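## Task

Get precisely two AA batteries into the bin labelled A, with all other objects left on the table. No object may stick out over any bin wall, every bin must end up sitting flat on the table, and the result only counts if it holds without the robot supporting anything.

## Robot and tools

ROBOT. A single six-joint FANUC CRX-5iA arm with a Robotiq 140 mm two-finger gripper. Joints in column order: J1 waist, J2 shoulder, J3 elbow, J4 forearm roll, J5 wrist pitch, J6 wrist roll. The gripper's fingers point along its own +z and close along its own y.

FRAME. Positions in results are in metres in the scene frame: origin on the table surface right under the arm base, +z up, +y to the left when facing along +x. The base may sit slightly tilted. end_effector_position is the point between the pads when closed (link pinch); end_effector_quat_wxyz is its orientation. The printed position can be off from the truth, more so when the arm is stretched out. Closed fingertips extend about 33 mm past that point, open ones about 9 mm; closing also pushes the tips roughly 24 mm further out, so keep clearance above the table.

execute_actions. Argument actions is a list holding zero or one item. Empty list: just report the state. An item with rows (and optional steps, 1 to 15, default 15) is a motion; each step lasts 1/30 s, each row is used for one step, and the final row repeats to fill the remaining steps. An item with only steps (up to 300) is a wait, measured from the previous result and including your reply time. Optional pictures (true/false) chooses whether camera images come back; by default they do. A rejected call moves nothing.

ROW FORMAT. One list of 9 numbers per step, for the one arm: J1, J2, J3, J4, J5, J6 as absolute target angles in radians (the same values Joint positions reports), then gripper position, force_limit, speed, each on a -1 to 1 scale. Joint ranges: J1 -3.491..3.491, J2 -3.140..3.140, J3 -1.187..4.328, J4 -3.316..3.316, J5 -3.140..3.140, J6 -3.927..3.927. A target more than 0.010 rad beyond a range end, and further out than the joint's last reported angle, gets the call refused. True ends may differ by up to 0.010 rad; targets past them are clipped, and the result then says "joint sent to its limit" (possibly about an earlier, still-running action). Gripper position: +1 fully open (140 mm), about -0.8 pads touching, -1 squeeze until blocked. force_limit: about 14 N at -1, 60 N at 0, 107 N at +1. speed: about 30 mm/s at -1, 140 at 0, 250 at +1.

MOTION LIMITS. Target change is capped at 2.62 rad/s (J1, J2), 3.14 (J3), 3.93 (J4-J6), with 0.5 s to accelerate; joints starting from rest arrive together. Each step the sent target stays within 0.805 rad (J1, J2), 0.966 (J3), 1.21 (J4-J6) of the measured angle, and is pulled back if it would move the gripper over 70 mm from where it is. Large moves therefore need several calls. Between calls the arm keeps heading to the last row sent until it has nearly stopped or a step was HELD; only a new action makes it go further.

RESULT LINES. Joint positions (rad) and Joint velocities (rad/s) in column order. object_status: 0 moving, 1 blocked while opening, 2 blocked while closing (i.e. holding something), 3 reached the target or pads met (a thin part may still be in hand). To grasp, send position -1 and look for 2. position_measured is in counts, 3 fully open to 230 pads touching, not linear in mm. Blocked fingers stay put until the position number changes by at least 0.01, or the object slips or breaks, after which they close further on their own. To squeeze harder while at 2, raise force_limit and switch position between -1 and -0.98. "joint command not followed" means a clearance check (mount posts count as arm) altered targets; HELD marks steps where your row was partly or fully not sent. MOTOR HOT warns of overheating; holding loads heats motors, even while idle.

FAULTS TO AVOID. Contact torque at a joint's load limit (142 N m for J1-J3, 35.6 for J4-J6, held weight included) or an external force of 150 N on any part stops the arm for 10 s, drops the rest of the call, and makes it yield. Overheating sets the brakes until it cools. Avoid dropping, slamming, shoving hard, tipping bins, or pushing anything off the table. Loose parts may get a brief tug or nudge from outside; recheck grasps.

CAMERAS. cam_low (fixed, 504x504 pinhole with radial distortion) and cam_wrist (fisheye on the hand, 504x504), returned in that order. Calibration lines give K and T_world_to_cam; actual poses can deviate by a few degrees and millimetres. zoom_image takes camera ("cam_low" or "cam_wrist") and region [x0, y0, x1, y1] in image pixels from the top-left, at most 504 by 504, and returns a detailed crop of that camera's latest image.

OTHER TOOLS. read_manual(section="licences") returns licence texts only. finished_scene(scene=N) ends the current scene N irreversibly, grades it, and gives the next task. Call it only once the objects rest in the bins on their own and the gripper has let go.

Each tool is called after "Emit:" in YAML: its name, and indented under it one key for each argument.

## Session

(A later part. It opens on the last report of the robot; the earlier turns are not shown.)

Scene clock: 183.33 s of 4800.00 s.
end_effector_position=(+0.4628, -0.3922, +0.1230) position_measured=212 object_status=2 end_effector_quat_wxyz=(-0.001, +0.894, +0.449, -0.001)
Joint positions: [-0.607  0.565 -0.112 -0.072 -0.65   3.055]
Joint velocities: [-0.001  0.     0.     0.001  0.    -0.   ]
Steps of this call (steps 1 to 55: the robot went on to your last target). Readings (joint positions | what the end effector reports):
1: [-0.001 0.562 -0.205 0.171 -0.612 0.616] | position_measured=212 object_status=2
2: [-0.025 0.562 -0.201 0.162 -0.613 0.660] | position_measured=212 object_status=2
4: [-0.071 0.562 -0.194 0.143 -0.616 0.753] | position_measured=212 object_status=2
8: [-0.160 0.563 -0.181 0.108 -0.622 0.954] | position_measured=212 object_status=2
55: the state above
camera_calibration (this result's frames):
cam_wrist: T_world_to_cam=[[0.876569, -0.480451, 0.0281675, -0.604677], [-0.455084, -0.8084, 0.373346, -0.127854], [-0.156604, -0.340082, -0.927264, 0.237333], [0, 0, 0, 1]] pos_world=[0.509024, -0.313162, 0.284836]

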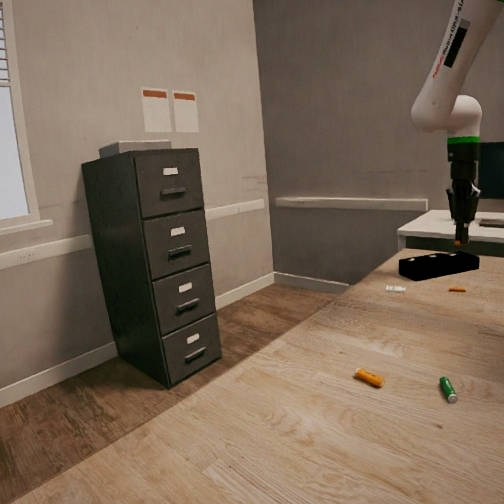

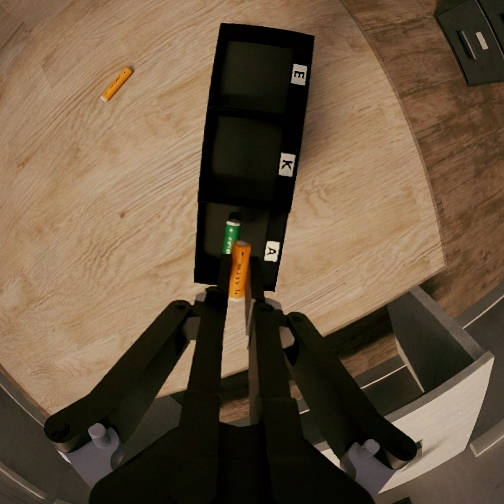

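Emit:
execute_actions:
  actions:
    - {"rows":[[-0.604,0.678,-0.084,-0.08,-0.563,3.055,-1,-0.5,0]]}

Emit:
zoom_image:
  camera: "cam_wrist"
  region: [150,150,350,350]

Scene clock: 186.67 s of 4800.00 s.
end_effector_position=(+0.4622, -0.3928, +0.0669) position_measured=212 object_status=2 end_effector_quat_wxyz=(+0.000, +0.895, +0.446, -0.000)
Joint positions: [-0.604  0.678 -0.084 -0.08  -0.563  3.055]
Joint velocities: [-0.001  0.002 -0.    -0.001  0.001  0.   ]
Steps of this call (steps 1 to 15: the robot went on to your last target; steps 16 to 85: nothing new was sent; steps 86 to 100: all 15 steps of this action). Readings (joint positions | what the end effector reports):
86: [-0.607 0.565 -0.112 -0.072 -0.650 3.055] | position_measured=212 object_status=2
87: [-0.607 0.569 -0.111 -0.072 -0.647 3.055] | position_measured=212 object_status=2
89: [-0.607 0.594 -0.105 -0.074 -0.627 3.055] | position_measured=212 object_status=2
93: [-0.604 0.669 -0.086 -0.079 -0.570 3.055] | position_measured=212 object_status=2
100: the state above
camera_calibration (this result's frames):
cam_wrist: T_world_to_cam=[[0.872974, -0.486819, 0.0303856, -0.603786], [-0.461685, -0.804593, 0.373466, -0.103138], [-0.157363, -0.340055, -0.927146, 0.185413], [0, 0, 0, 1]] pos_world=[0.508649, -0.313868, 0.22877]

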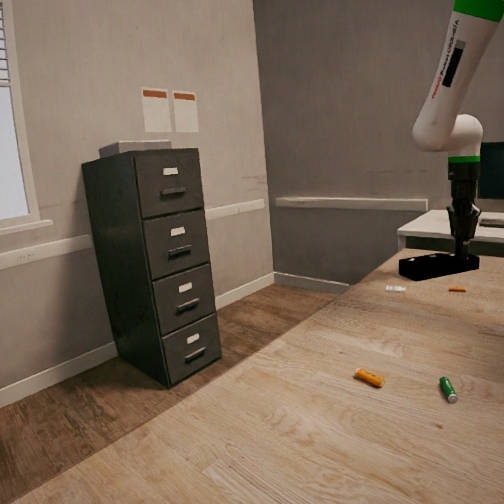

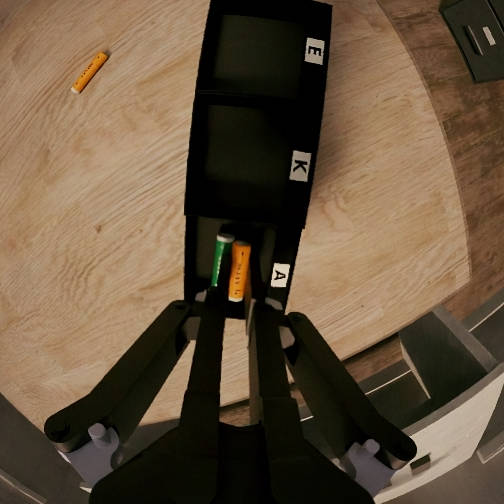

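Region (150, 150, 350, 350) of cam_wrist's 504x504 image, scaled by 2.520, with more detail than that image has.

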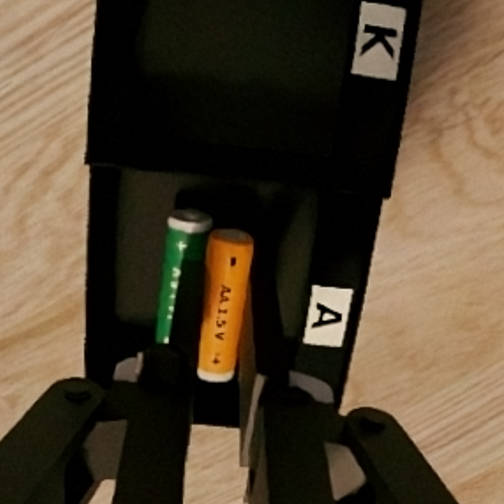

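Emit:
execute_actions:
  actions:
    - {"rows":[[-0.604,0.684,-0.0825,-0.08,-0.5585,3.055,-1,-0.5,0],[-0.604,0.684,-0.0825,-0.08,-0.5585,3.055,-1,-0.5,0],[-0.604,0.684,-0.0825,-0.08,-0.5585,3.055,-1,-0.5,0],[-0.604,0.684,-0.0825,-0.08,-0.5585,3.055,-0.55,-0.5,-0.5]],"steps":13}
  pictures: false

Emit:
execute_actions:
  actions:
    - {"rows":[[-0.607,0.52,-0.123,-0.07,-0.684,3.055,-0.55,-0.5,-0.5]]}

Emit:
zoom_image:
  camera: "cam_wrist"
  region: [150,150,350,350]

Scene clock: 194.60 s of 4800.00 s.
end_effector_position=(+0.4618, -0.3928, +0.0639) position_measured=199 object_status=0 end_effector_quat_wxyz=(+0.000, +0.895, +0.446, -0.001)
Joint positions: [-0.604  0.684 -0.083 -0.08  -0.559  3.055]
Joint velocities: [-0.    -0.     0.     0.001  0.    -0.   ]
Steps of this call (steps 1 to 15: the robot went on to your last target; steps 16 to 90: nothing new was sent; then 4.50 s passed at rest; steps 91 to 103: all 13 steps of this action). Readings (joint positions | what the end effector reports):
91: [-0.604 0.678 -0.084 -0.080 -0.563 3.055] | position_measured=212 object_status=2
92: [-0.604 0.681 -0.084 -0.080 -0.561 3.055] | position_measured=212 object_status=2
94: [-0.604 0.683 -0.083 -0.080 -0.559 3.055] | position_measured=212 object_status=0
98: [-0.604 0.684 -0.083 -0.080 -0.559 3.055] | position_measured=199 object_status=0
103: the state above

Scene clock: 195.10 s of 4800.00 s.
end_effector_position=(+0.4623, -0.3906, +0.1448) position_measured=199 object_status=3 end_effector_quat_wxyz=(-0.001, +0.893, +0.450, -0.001)
Joint positions: [-0.607  0.52  -0.123 -0.07  -0.684  3.055]
Joint velocities: [-0.001 -0.003  0.     0.001 -0.001 -0.   ]
Steps of this call (steps 1 to 15: all 15 steps of this action). Readings (joint positions | what the end effector reports):
1: [-0.604 0.684 -0.083 -0.080 -0.559 3.055] | position_measured=199 object_status=0
2: [-0.604 0.681 -0.083 -0.080 -0.561 3.055] | position_measured=199 object_status=0
4: [-0.604 0.657 -0.089 -0.078 -0.579 3.055] | position_measured=199 object_status=3
8: [-0.606 0.559 -0.113 -0.072 -0.654 3.055] | position_measured=199 object_status=3
15: the state above
camera_calibration (this result's frames):
cam_wrist: T_world_to_cam=[[0.878028, -0.477799, 0.0278281, -0.60365], [-0.45263, -0.81007, 0.37271, -0.136595], [-0.155538, -0.339846, -0.92753, 0.2577], [0, 0, 0, 1]] pos_world=[0.508277, -0.311497, 0.306734]

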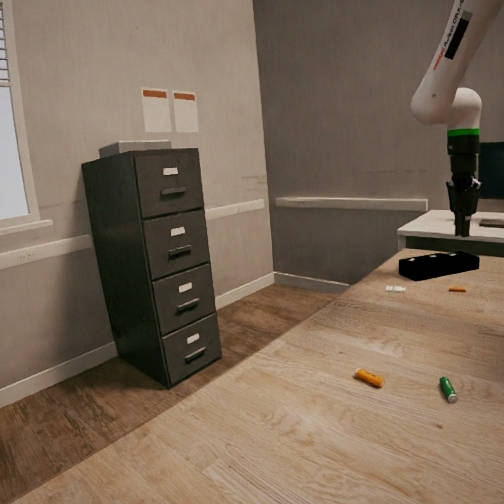

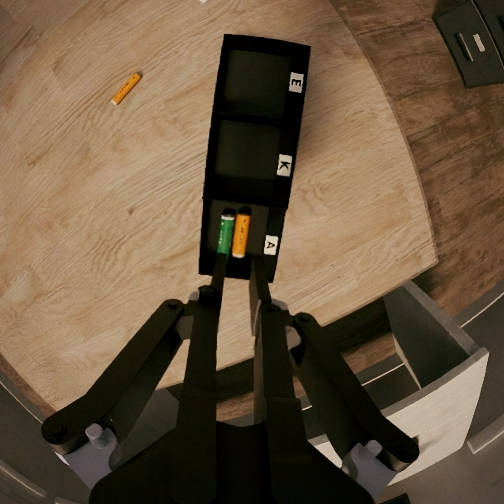

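Region (150, 150, 350, 350) of cam_wrist's 504x504 image, scaled by 2.520, with more detail than that image has.

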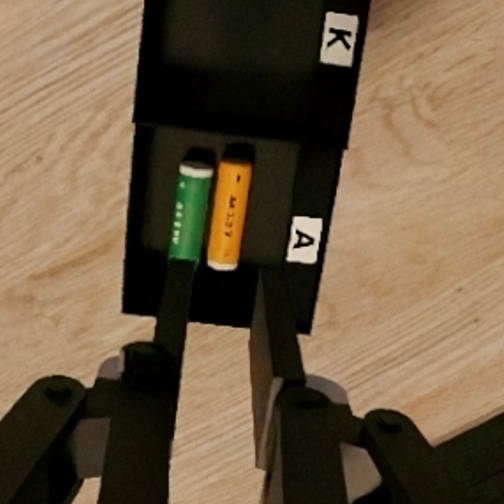

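Emit:
finished_scene:
  scene: 1

The scene is finished: the task was done.


## Next scene

Get precisely one nut into the bin labelled F, with all other objects left on the table. No object may stick out over any bin wall, every bin must end up sitting flat on the table, and the result only counts if it holds without the robot supporting anything.

Emit:
execute_actions:
  actions: []

Scene clock: 0.00 s of 4800.00 s.
end_effector_position=(+0.1525, +0.3788, +0.2934) position_measured=3 object_status=3 end_effector_quat_wxyz=(+0.135, +0.665, +0.733, +0.052)
Joint positions: [ 1.736  0.334 -0.667  0.531 -0.977  1.003]
Joint velocities: [0.    0.001 0.    0.001 0.    0.   ]
camera_calibration (this result's frames):
cam_wrist: T_world_to_cam=[[0.931506, 0.249309, 0.264842, -0.321299], [0.085929, -0.858366, 0.505791, 0.18821], [0.35343, -0.44839, -0.820995, 0.541021], [0, 0, 0, 1]] pos_world=[0.091906, 0.484244, 0.434074]

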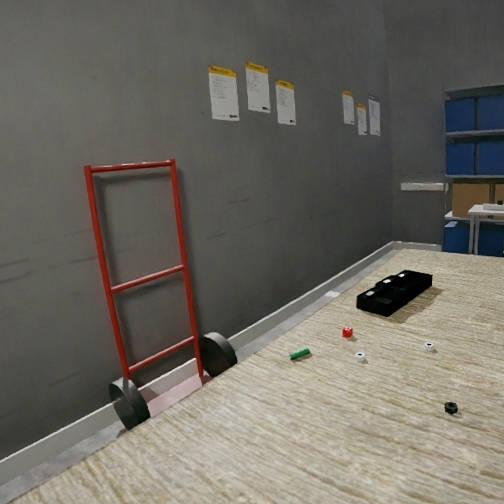

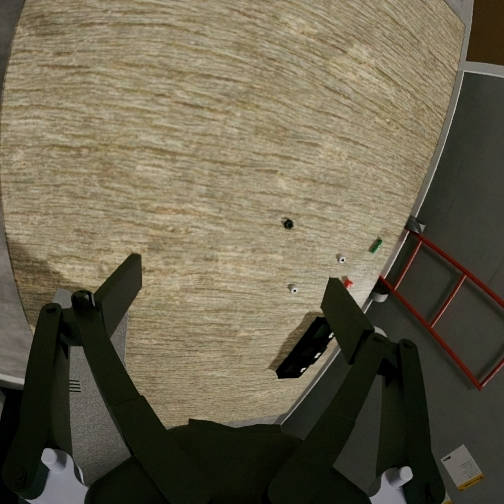

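Emit:
execute_actions:
  actions:
    - {"rows":[[0.3,0.30,-0.15,0.2,-0.9,1.4,1,0,0]]}
  pictures: false

Emit:
execute_actions:
  actions:
    - {"steps":70}

Emit:
zoom_image:
  camera: "cam_wrist"
  region: [100,50,400,350]

Emit:
zoom_image:
  camera: "cam_low"
  region: [324,250,504,430]

Scene clock: 4.83 s of 4800.00 s.
end_effector_position=(+0.2750, +0.4059, +0.2998) position_measured=3 object_status=3 end_effector_quat_wxyz=(+0.044, +0.796, +0.604, +0.006)
Joint positions: [ 1.334  0.32  -0.451  0.393 -0.945  1.169]
Joint velocities: [-0.984 -0.027  0.398 -0.253  0.059  0.304]
Steps of this call (steps 1 to 90: nothing new was sent; then 1.33 s passed at rest; steps 91 to 105: all 15 steps of this action). Readings (joint positions | what the end effector reports):
91: [1.736 0.334 -0.666 0.531 -0.977 1.003] | position_measured=3 object_status=3
92: [1.731 0.334 -0.664 0.529 -0.977 1.005] | position_measured=3 object_status=3
94: [1.705 0.333 -0.646 0.518 -0.974 1.019] | position_measured=3 object_status=3
98: [1.583 0.328 -0.570 0.470 -0.963 1.077] | position_measured=3 object_status=3
105: the state above

Scene clock: 7.17 s of 4800.00 s.
end_effector_position=(+0.6231, +0.0690, +0.2875) position_measured=3 object_status=3 end_effector_quat_wxyz=(-0.009, +0.986, +0.168, +0.019)
Joint positions: [ 0.3   0.3  -0.15  0.2  -0.9   1.4 ]
Joint velocities: [-0. -0.  0.  0.  0.  0.]
Steps of this call (steps 1 to 60: the robot went on to your last target; steps 61 to 70: nothing new was sent). Readings (joint positions | what the end effector reports):
1: [1.301 0.319 -0.437 0.384 -0.943 1.179] | position_measured=3 object_status=3
2: [1.269 0.318 -0.425 0.377 -0.941 1.188] | position_measured=3 object_status=3
4: [1.205 0.317 -0.403 0.362 -0.938 1.206] | position_measured=3 object_status=3
8: [1.081 0.314 -0.364 0.337 -0.932 1.235] | position_measured=3 object_status=3
70: the state above
The arm was judged still, so your last target was given up. Only a new action makes it travel on or press farther. Fingers that are still opening or closing keep moving.
camera_calibration (this result's frames):
cam_wrist: T_world_to_cam=[[0.45727, -0.888994, 0.0243636, -0.237673], [-0.841958, -0.423929, 0.333753, 0.482431], [-0.286376, -0.173128, -0.942346, 0.645506], [0, 0, 0, 1]] pos_world=[0.699724, 0.104982, 0.453067]

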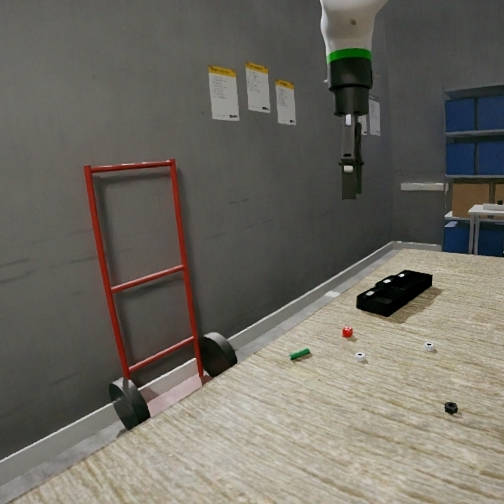

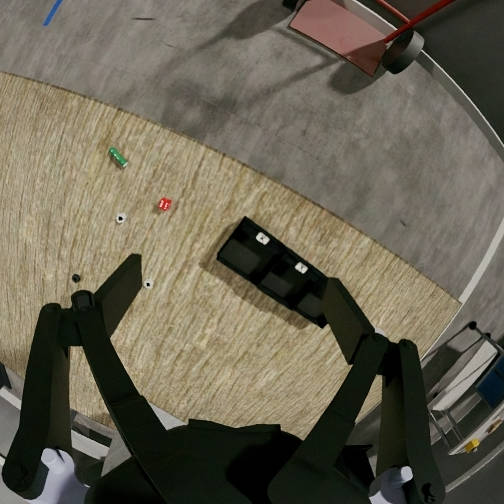

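Region (100, 50, 400, 350) of cam_wrist's 504x504 image, scaled by 1.680, with more detail than that image has.

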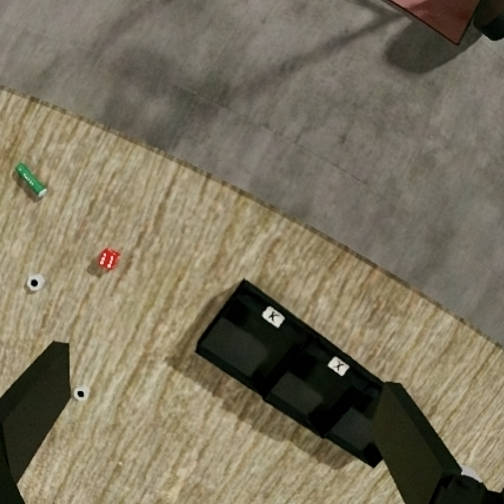

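Region (324, 250, 504, 430) of cam_low's 504x504 image, scaled by 2.800, with more detail than that image has.

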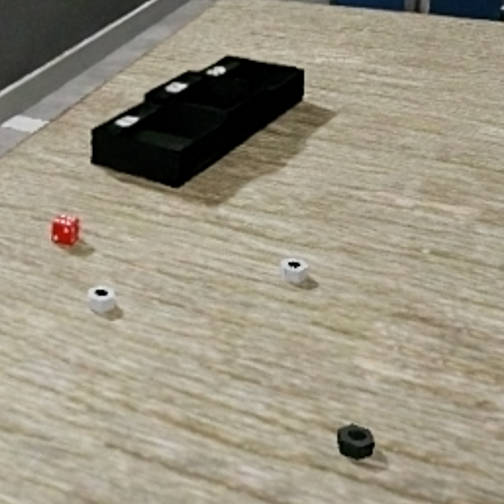

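Emit:
execute_actions:
  actions:
    - {"rows":[[0.628,0.635,-0.288,0.414,-0.563,1.0,-0.3,-0.5,0]]}
  pictures: false

Emit:
execute_actions:
  actions:
    - {"steps":25}

Emit:
zoom_image:
  camera: "cam_wrist"
  region: [190,190,290,290]

Scene clock: 18.70 s of 4800.00 s.
end_effector_position=(+0.5591, +0.2184, +0.1509) position_measured=107 object_status=0 end_effector_quat_wxyz=(+0.002, +0.974, +0.227, +0.005)
Joint positions: [ 0.547  0.553 -0.254  0.361 -0.646  1.099]
Joint velocities: [ 0.566  0.575 -0.238  0.366  0.575 -0.684]
Steps of this call (steps 1 to 90: nothing new was sent; then 8.03 s passed at rest; steps 91 to 105: all 15 steps of this action). Readings (joint positions | what the end effector reports):
91: [0.300 0.301 -0.150 0.200 -0.900 1.400] | position_measured=3 object_status=0
92: [0.304 0.305 -0.151 0.204 -0.895 1.394] | position_measured=8 object_status=0
94: [0.331 0.332 -0.163 0.221 -0.868 1.362] | position_measured=24 object_status=0
98: [0.412 0.414 -0.197 0.273 -0.785 1.264] | position_measured=54 object_status=0
105: the state above

Scene clock: 19.53 s of 4800.00 s.
end_effector_position=(+0.5200, +0.2638, +0.1096) position_measured=167 object_status=3 end_effector_quat_wxyz=(-0.000, +0.968, +0.250, -0.001)
Joint positions: [ 0.628  0.635 -0.288  0.414 -0.563  1.   ]
Joint velocities: [ 0.     0.     0.     0.001 -0.     0.   ]
Steps of this call (steps 1 to 25: the robot went on to your last target). Readings (joint positions | what the end effector reports):
1: [0.566 0.572 -0.262 0.374 -0.626 1.075] | position_measured=115 object_status=0
2: [0.585 0.591 -0.270 0.386 -0.607 1.052] | position_measured=122 object_status=0
4: [0.615 0.622 -0.283 0.405 -0.576 1.016] | position_measured=138 object_status=0
8: [0.628 0.635 -0.288 0.414 -0.563 1.000] | position_measured=166 object_status=0
25: the state above
camera_calibration (this result's frames):
cam_wrist: T_world_to_cam=[[0.59997, -0.799495, 0.0290445, -0.111373], [-0.748142, -0.547833, 0.374383, 0.51705], [-0.283406, -0.246348, -0.926819, 0.498197], [0, 0, 0, 1]] pos_world=[0.594839, 0.316945, 0.271398]

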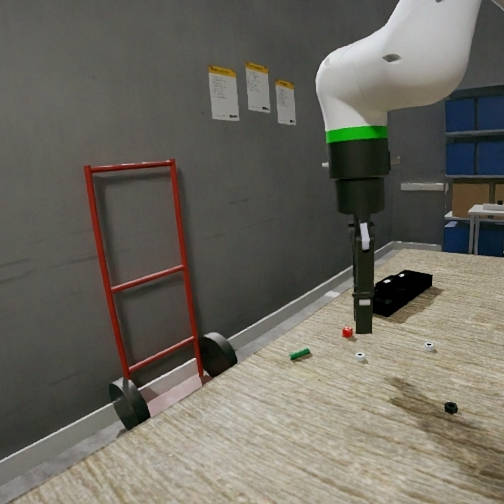

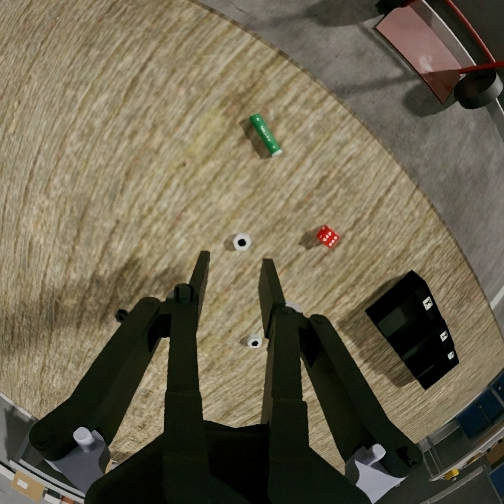

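Region (190, 190, 290, 290) of cam_wrist's 504x504 image, scaled by 5.040, with more detail than that image has.

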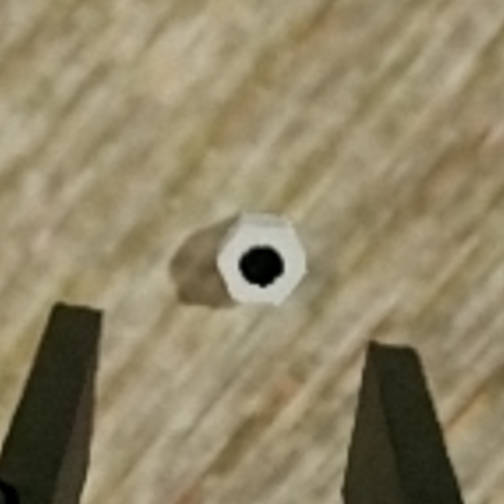

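Emit:
execute_actions:
  actions:
    - {"rows":[[0.5934,0.749,-0.2634,0.479,-0.474,1.48,-0.3,-0.5,0]]}
  pictures: false

Emit:
execute_actions:
  actions:
    - {"steps":8}

Emit:
zoom_image:
  camera: "cam_wrist"
  region: [180,210,300,330]

Emit:
zoom_image:
  camera: "cam_low"
  region: [310,290,410,390]

Scene clock: 33.13 s of 4800.00 s.
end_effector_position=(+0.5245, +0.2625, +0.0557) position_measured=167 object_status=3 end_effector_quat_wxyz=(-0.001, +0.872, +0.490, -0.001)
Joint positions: [ 0.594  0.748 -0.264  0.479 -0.475  1.477]
Joint velocities: [-0.011  0.035  0.007  0.021  0.027  0.146]
Steps of this call (steps 1 to 15: the robot went on to your last target; steps 16 to 90: nothing new was sent; then 10.10 s passed at rest; steps 91 to 105: all 15 steps of this action). Readings (joint positions | what the end effector reports):
91: [0.628 0.635 -0.288 0.414 -0.563 1.001] | position_measured=167 object_status=3
92: [0.628 0.637 -0.288 0.415 -0.561 1.008] | position_measured=167 object_status=3
94: [0.625 0.646 -0.286 0.421 -0.554 1.048] | position_measured=167 object_status=3
98: [0.611 0.690 -0.276 0.445 -0.520 1.232] | position_measured=167 object_status=3
105: the state above

Scene clock: 33.40 s of 4800.00 s.
end_effector_position=(+0.5246, +0.2625, +0.0554) position_measured=167 object_status=3 end_effector_quat_wxyz=(-0.001, +0.871, +0.491, -0.001)
Joint positions: [ 0.593  0.749 -0.263  0.479 -0.474  1.48 ]
Joint velocities: [ 0.     0.    -0.     0.001 -0.001 -0.   ]
Steps of this call (steps 1 to 8: the robot went on to your last target). Readings (joint positions | what the end effector reports):
1: [0.593 0.749 -0.263 0.479 -0.474 1.479] | position_measured=167 object_status=3
2: [0.593 0.749 -0.263 0.479 -0.474 1.480] | position_measured=167 object_status=3
4: [0.593 0.749 -0.263 0.479 -0.474 1.480] | position_measured=167 object_status=3
8: the state above
camera_calibration (this result's frames):
cam_wrist: T_world_to_cam=[[0.91872, -0.393911, 0.0280694, -0.387142], [-0.375154, -0.848352, 0.373576, 0.423335], [-0.123343, -0.353742, -0.927175, 0.393109], [0, 0, 0, 1]] pos_world=[0.562978, 0.345697, 0.2172]

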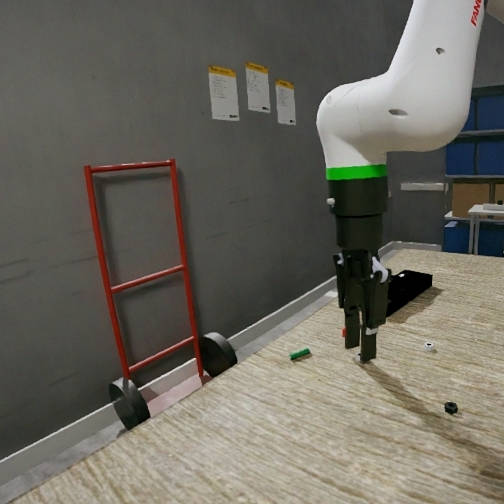

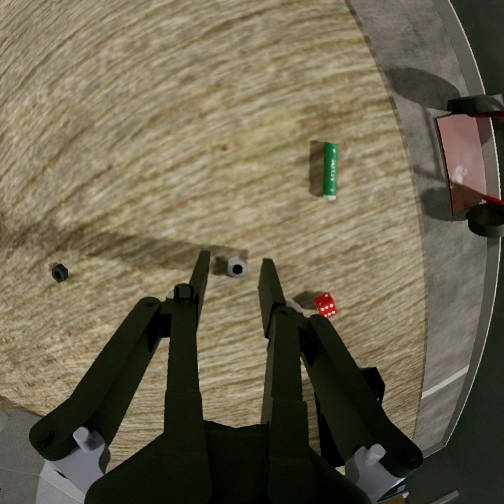

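Region (180, 210, 300, 330) of cam_wrist's 504x504 image, scaled by 4.200, with more detail than that image has.

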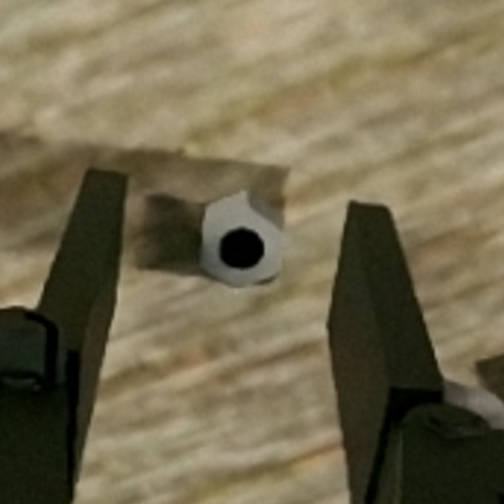

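Region (310, 290, 410, 390) of cam_low's 504x504 image, scaled by 5.040, with more detail than that image has.

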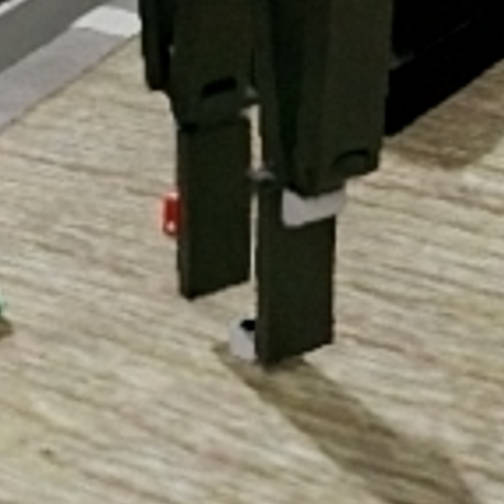

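Emit:
execute_actions:
  actions:
    - {"rows":[[0.593,0.770,-0.247,0.482,-0.4695,1.477,-0.45,-0.5,-0.5]],"steps":12}

Emit:
zoom_image:
  camera: "cam_low"
  region: [310,290,410,390]

Scene clock: 39.20 s of 4800.00 s.
end_effector_position=(+0.5265, +0.2664, +0.0479) position_measured=186 object_status=3 end_effector_quat_wxyz=(-0.001, +0.871, +0.492, -0.001)
Joint positions: [ 0.593  0.77  -0.247  0.482 -0.47   1.477]
Joint velocities: [ 0. -0.  0. -0.  0. -0.]
Steps of this call (steps 1 to 15: the robot went on to your last target; steps 16 to 90: nothing new was sent; then 2.40 s passed at rest; steps 91 to 102: all 12 steps of this action). Readings (joint positions | what the end effector reports):
91: [0.593 0.750 -0.263 0.479 -0.474 1.480] | position_measured=167 object_status=0
92: [0.593 0.754 -0.260 0.480 -0.473 1.480] | position_measured=170 object_status=0
94: [0.593 0.768 -0.249 0.482 -0.470 1.478] | position_measured=180 object_status=0
98: [0.593 0.770 -0.247 0.482 -0.470 1.477] | position_measured=186 object_status=0
102: the state above
camera_calibration (this result's frames):
cam_wrist: T_world_to_cam=[[0.918829, -0.393692, 0.0275563, -0.387287], [-0.37481, -0.848633, 0.373282, 0.430076], [-0.123573, -0.353311, -0.927309, 0.387823], [0, 0, 0, 1]] pos_world=[0.564972, 0.349527, 0.209764]

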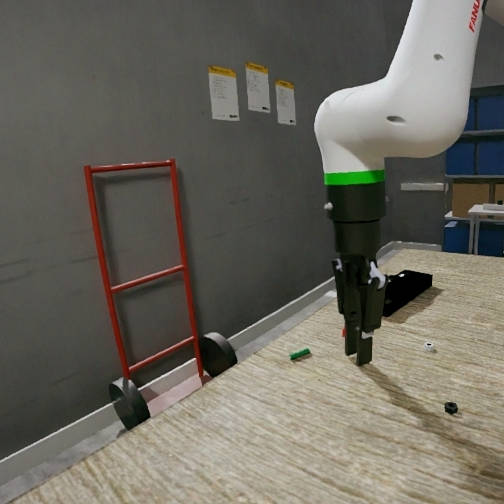

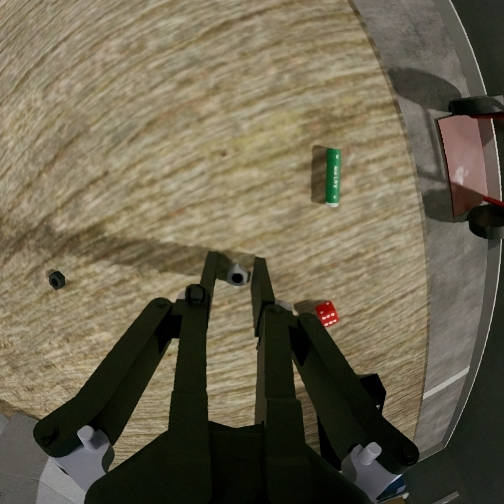

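Region (310, 290, 410, 390) of cam_low's 504x504 image, scaled by 5.040, with more detail than that image has.

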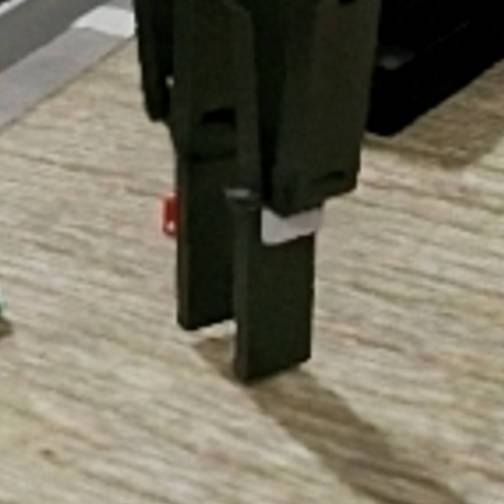

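Emit:
execute_actions:
  actions:
    - {"rows":[[0.593,0.772,-0.2465,0.483,-0.468,1.477,-1,-0.5,-0.5]]}
  pictures: false

Emit:
execute_actions:
  actions:
    - {"rows":[[0.628,0.59,-0.29,0.395,-0.605,1.5,-1,-0.5,0]]}

Scene clock: 44.27 s of 4800.00 s.
end_effector_position=(+0.5264, +0.2668, +0.0470) position_measured=213 object_status=2 end_effector_quat_wxyz=(-0.001, +0.871, +0.492, -0.001)
Joint positions: [ 0.593  0.772 -0.246  0.483 -0.468  1.477]
Joint velocities: [ 0.     0.001 -0.     0.     0.     0.   ]
Steps of this call (steps 1 to 15: the robot went on to your last target; steps 16 to 90: nothing new was sent; then 1.57 s passed at rest; steps 91 to 105: all 15 steps of this action). Readings (joint positions | what the end effector reports):
91: [0.593 0.770 -0.247 0.482 -0.469 1.477] | position_measured=186 object_status=0
92: [0.593 0.771 -0.247 0.483 -0.469 1.477] | position_measured=189 object_status=0
94: [0.593 0.772 -0.247 0.483 -0.468 1.477] | position_measured=198 object_status=0
98: [0.593 0.772 -0.246 0.483 -0.468 1.477] | position_measured=213 object_status=0
105: the state above

Scene clock: 44.77 s of 4800.00 s.
end_effector_position=(+0.5238, +0.2573, +0.1314) position_measured=213 object_status=2 end_effector_quat_wxyz=(+0.002, +0.882, +0.471, -0.001)
Joint positions: [ 0.628  0.59  -0.29   0.395 -0.605  1.5  ]
Joint velocities: [ 0.    -0.002  0.     0.001 -0.     0.   ]
Steps of this call (steps 1 to 15: all 15 steps of this action). Readings (joint positions | what the end effector reports):
1: [0.593 0.772 -0.246 0.483 -0.468 1.477] | position_measured=213 object_status=2
2: [0.594 0.767 -0.247 0.481 -0.472 1.477] | position_measured=213 object_status=2
4: [0.599 0.740 -0.254 0.468 -0.492 1.481] | position_measured=213 object_status=2
8: [0.619 0.635 -0.279 0.417 -0.570 1.494] | position_measured=213 object_status=2
15: the state above
camera_calibration (this result's frames):
cam_wrist: T_world_to_cam=[[0.899082, -0.436638, 0.0315935, -0.369849], [-0.415419, -0.828164, 0.376259, 0.405788], [-0.138125, -0.351413, -0.925976, 0.468689], [0, 0, 0, 1]] pos_world=[0.565834, 0.339272, 0.292998]

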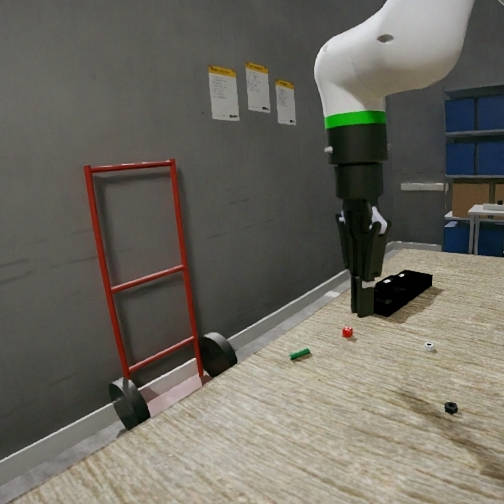

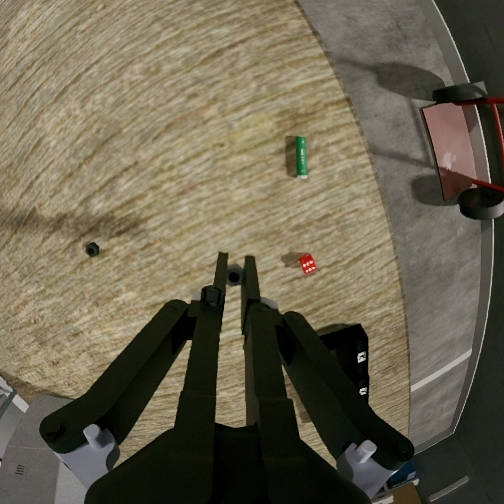

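Emit:
execute_actions:
  actions:
    - {"rows":[[-0.091,0.466,-0.340,0.159,-0.535,2.80,-1,-0.5,0]]}
  pictures: false

Emit:
execute_actions:
  actions:
    - {"steps":40}

Emit:
zoom_image:
  camera: "cam_wrist"
  region: [150,130,350,330]

Scene clock: 54.40 s of 4800.00 s.
end_effector_position=(+0.5614, +0.0953, +0.1209) position_measured=213 object_status=2 end_effector_quat_wxyz=(-0.007, +0.843, +0.538, -0.008)
Joint positions: [ 0.331  0.539 -0.311  0.297 -0.576  2.031]
Joint velocities: [-0.737 -0.126 -0.051 -0.239  0.071  1.334]
Steps of this call (steps 1 to 15: the robot went on to your last target; steps 16 to 90: nothing new was sent; then 6.13 s passed at rest; steps 91 to 105: all 15 steps of this action). Readings (joint positions | what the end effector reports):
91: [0.628 0.590 -0.290 0.395 -0.605 1.501] | position_measured=213 object_status=2
92: [0.624 0.589 -0.290 0.393 -0.605 1.508] | position_measured=213 object_status=2
94: [0.600 0.585 -0.291 0.386 -0.602 1.548] | position_measured=213 object_status=2
98: [0.505 0.569 -0.298 0.355 -0.593 1.714] | position_measured=213 object_status=2
105: the state above

Scene clock: 55.73 s of 4800.00 s.
end_effector_position=(+0.5428, -0.1355, +0.1250) position_measured=213 object_status=2 end_effector_quat_wxyz=(-0.001, +0.774, +0.633, -0.001)
Joint positions: [-0.091  0.466 -0.34   0.159 -0.535  2.8  ]
Joint velocities: [-0.001  0.001  0.     0.     0.    -0.   ]
Steps of this call (steps 1 to 40: the robot went on to your last target). Readings (joint positions | what the end effector reports):
1: [0.306 0.534 -0.312 0.289 -0.574 2.077] | position_measured=213 object_status=2
2: [0.281 0.530 -0.314 0.281 -0.571 2.122] | position_measured=213 object_status=2
4: [0.231 0.521 -0.318 0.265 -0.566 2.213] | position_measured=213 object_status=2
8: [0.131 0.504 -0.325 0.232 -0.557 2.396] | position_measured=213 object_status=2
40: the state above
camera_calibration (this result's frames):
cam_wrist: T_world_to_cam=[[0.997745, -0.0609946, 0.0280125, -0.560429], [-0.0670392, -0.926034, 0.371438, -0.111033], [0.00328486, -0.372478, -0.928035, 0.247898], [0, 0, 0, 1]] pos_world=[0.550907, -0.0446664, 0.286999]

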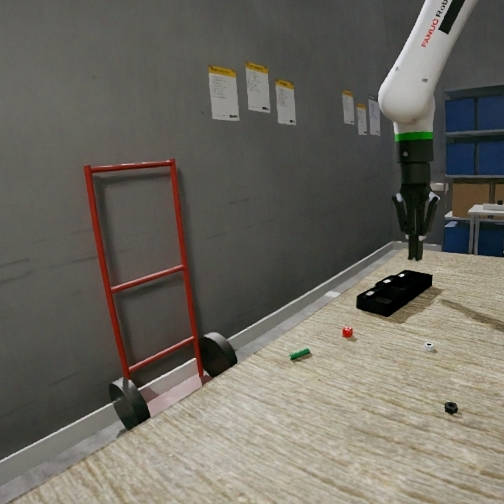

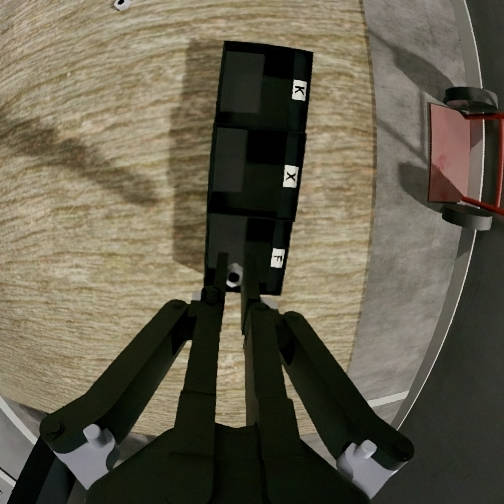

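Region (150, 130, 350, 330) of cam_wrist's 504x504 image, scaled by 2.520, with more detail than that image has.

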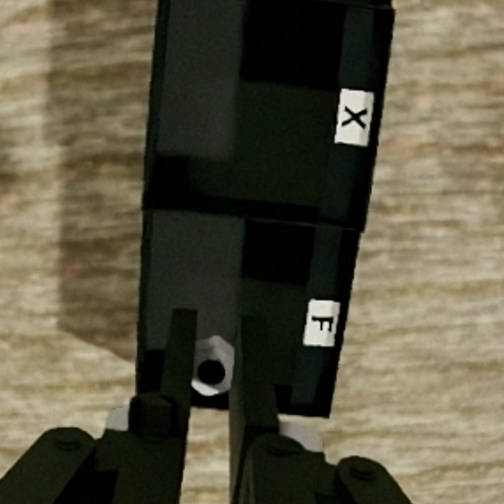

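Emit:
execute_actions:
  actions:
    - {"rows":[[-0.103,0.622,-0.303,0.194,-0.418,2.77,-1,-0.5,0]]}

Scene clock: 61.00 s of 4800.00 s.
end_effector_position=(+0.5458, -0.1355, +0.0567) position_measured=213 object_status=2 end_effector_quat_wxyz=(-0.001, +0.774, +0.633, -0.001)
Joint positions: [-0.103  0.622 -0.303  0.194 -0.418  2.77 ]
Joint velocities: [-0.     0.004  0.     0.    -0.    -0.   ]
Steps of this call (steps 1 to 15: the robot went on to your last target; steps 16 to 90: nothing new was sent; then 1.77 s passed at rest; steps 91 to 105: all 15 steps of this action). Readings (joint positions | what the end effector reports):
91: [-0.091 0.466 -0.340 0.159 -0.535 2.800] | position_measured=213 object_status=2
92: [-0.091 0.471 -0.339 0.160 -0.531 2.799] | position_measured=213 object_status=2
94: [-0.093 0.498 -0.333 0.166 -0.511 2.794] | position_measured=213 object_status=2
98: [-0.101 0.594 -0.310 0.187 -0.439 2.775] | position_measured=213 object_status=2
105: the state above
camera_calibration (this result's frames):
cam_wrist: T_world_to_cam=[[0.997721, -0.0619656, 0.0267171, -0.561511], [-0.0674586, -0.92584, 0.371847, -0.0851898], [0.00169408, -0.372801, -0.92791, 0.18543], [0, 0, 0, 1]] pos_world=[0.554171, -0.0445379, 0.218742]

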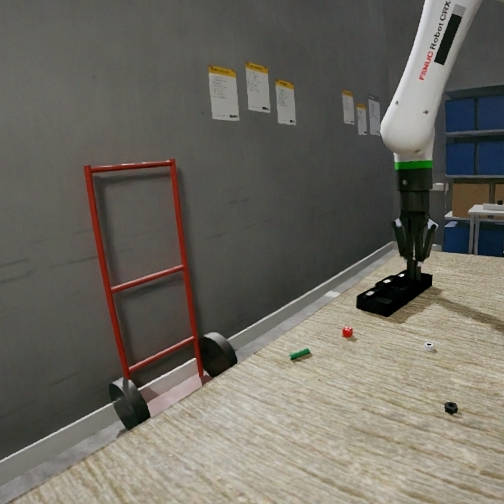

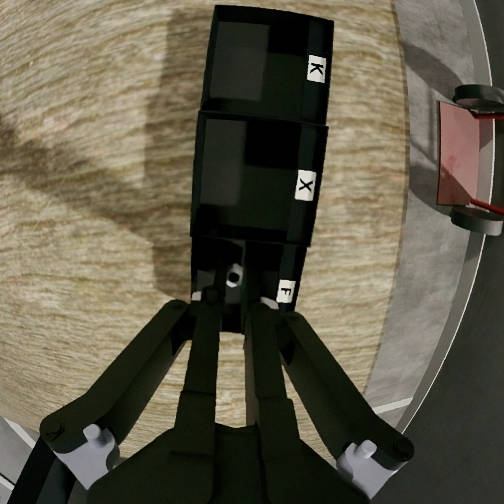

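Emit:
execute_actions:
  actions:
    - {"rows":[[-0.103,0.629,-0.3015,0.195,-0.413,2.77,-1,-0.5,0],[-0.103,0.629,-0.3015,0.195,-0.413,2.77,-1,-0.5,0],[-0.103,0.629,-0.3015,0.195,-0.413,2.77,-1,-0.5,0],[-0.103,0.629,-0.3015,0.195,-0.413,2.77,-1,-0.5,0],[-0.103,0.629,-0.3015,0.195,-0.413,2.77,-0.54,-0.5,-0.5]],"steps":13}
  pictures: false

Emit:
execute_actions:
  actions:
    - {"rows":[[-0.091,0.471,-0.330,0.159,-0.540,2.80,-0.54,-0.5,0]]}

Scene clock: 66.40 s of 4800.00 s.
end_effector_position=(+0.5453, -0.1350, +0.0535) position_measured=197 object_status=0 end_effector_quat_wxyz=(-0.002, +0.774, +0.633, -0.001)
Joint positions: [-0.103  0.629 -0.302  0.195 -0.413  2.77 ]
Joint velocities: [-0.     0.    -0.     0.001 -0.    -0.   ]
Steps of this call (steps 1 to 15: the robot went on to your last target; steps 16 to 90: nothing new was sent; then 1.97 s passed at rest; steps 91 to 103: all 13 steps of this action). Readings (joint positions | what the end effector reports):
91: [-0.103 0.622 -0.303 0.194 -0.418 2.770] | position_measured=213 object_status=2
92: [-0.103 0.625 -0.303 0.194 -0.415 2.770] | position_measured=213 object_status=2
94: [-0.103 0.629 -0.302 0.195 -0.413 2.770] | position_measured=213 object_status=2
98: [-0.103 0.629 -0.302 0.195 -0.413 2.770] | position_measured=200 object_status=0
103: the state above

Scene clock: 66.90 s of 4800.00 s.
end_effector_position=(+0.5460, -0.1357, +0.1247) position_measured=197 object_status=3 end_effector_quat_wxyz=(-0.001, +0.774, +0.633, -0.001)
Joint positions: [-0.091  0.471 -0.33   0.159 -0.54   2.8  ]
Joint velocities: [ 0.    -0.004  0.    -0.    -0.     0.   ]
Steps of this call (steps 1 to 15: all 15 steps of this action). Readings (joint positions | what the end effector reports):
1: [-0.103 0.629 -0.302 0.195 -0.413 2.770] | position_measured=197 object_status=0
2: [-0.103 0.625 -0.302 0.194 -0.416 2.771] | position_measured=197 object_status=0
4: [-0.101 0.600 -0.307 0.188 -0.437 2.776] | position_measured=197 object_status=0
8: [-0.093 0.502 -0.324 0.166 -0.514 2.794] | position_measured=197 object_status=3
15: the state above
camera_calibration (this result's frames):
cam_wrist: T_world_to_cam=[[0.997725, -0.0614082, 0.0278352, -0.563698], [-0.067359, -0.925758, 0.372069, -0.110771], [0.00292056, -0.373097, -0.927788, 0.247646], [0, 0, 0, 1]] pos_world=[0.554231, -0.0447663, 0.286668]

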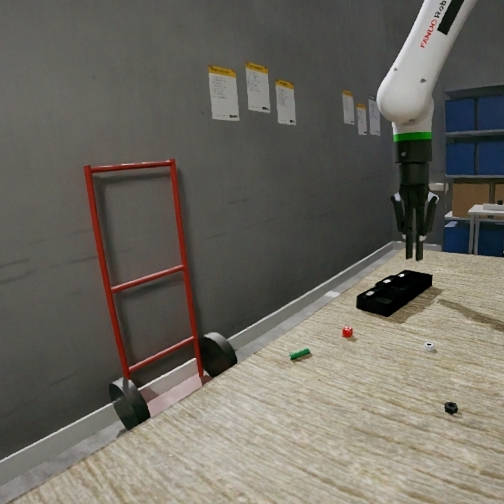

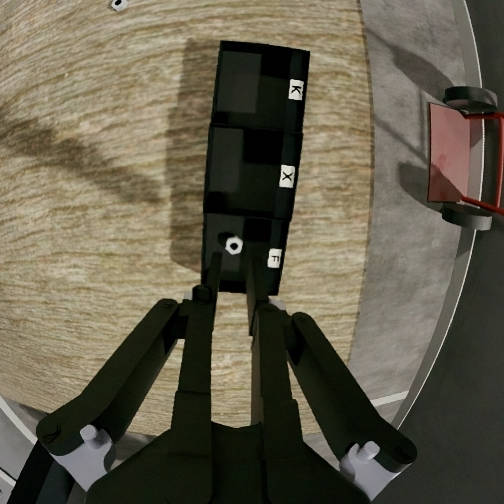

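Emit:
finished_scene:
  scene: 2

The scene is finished: the task was done.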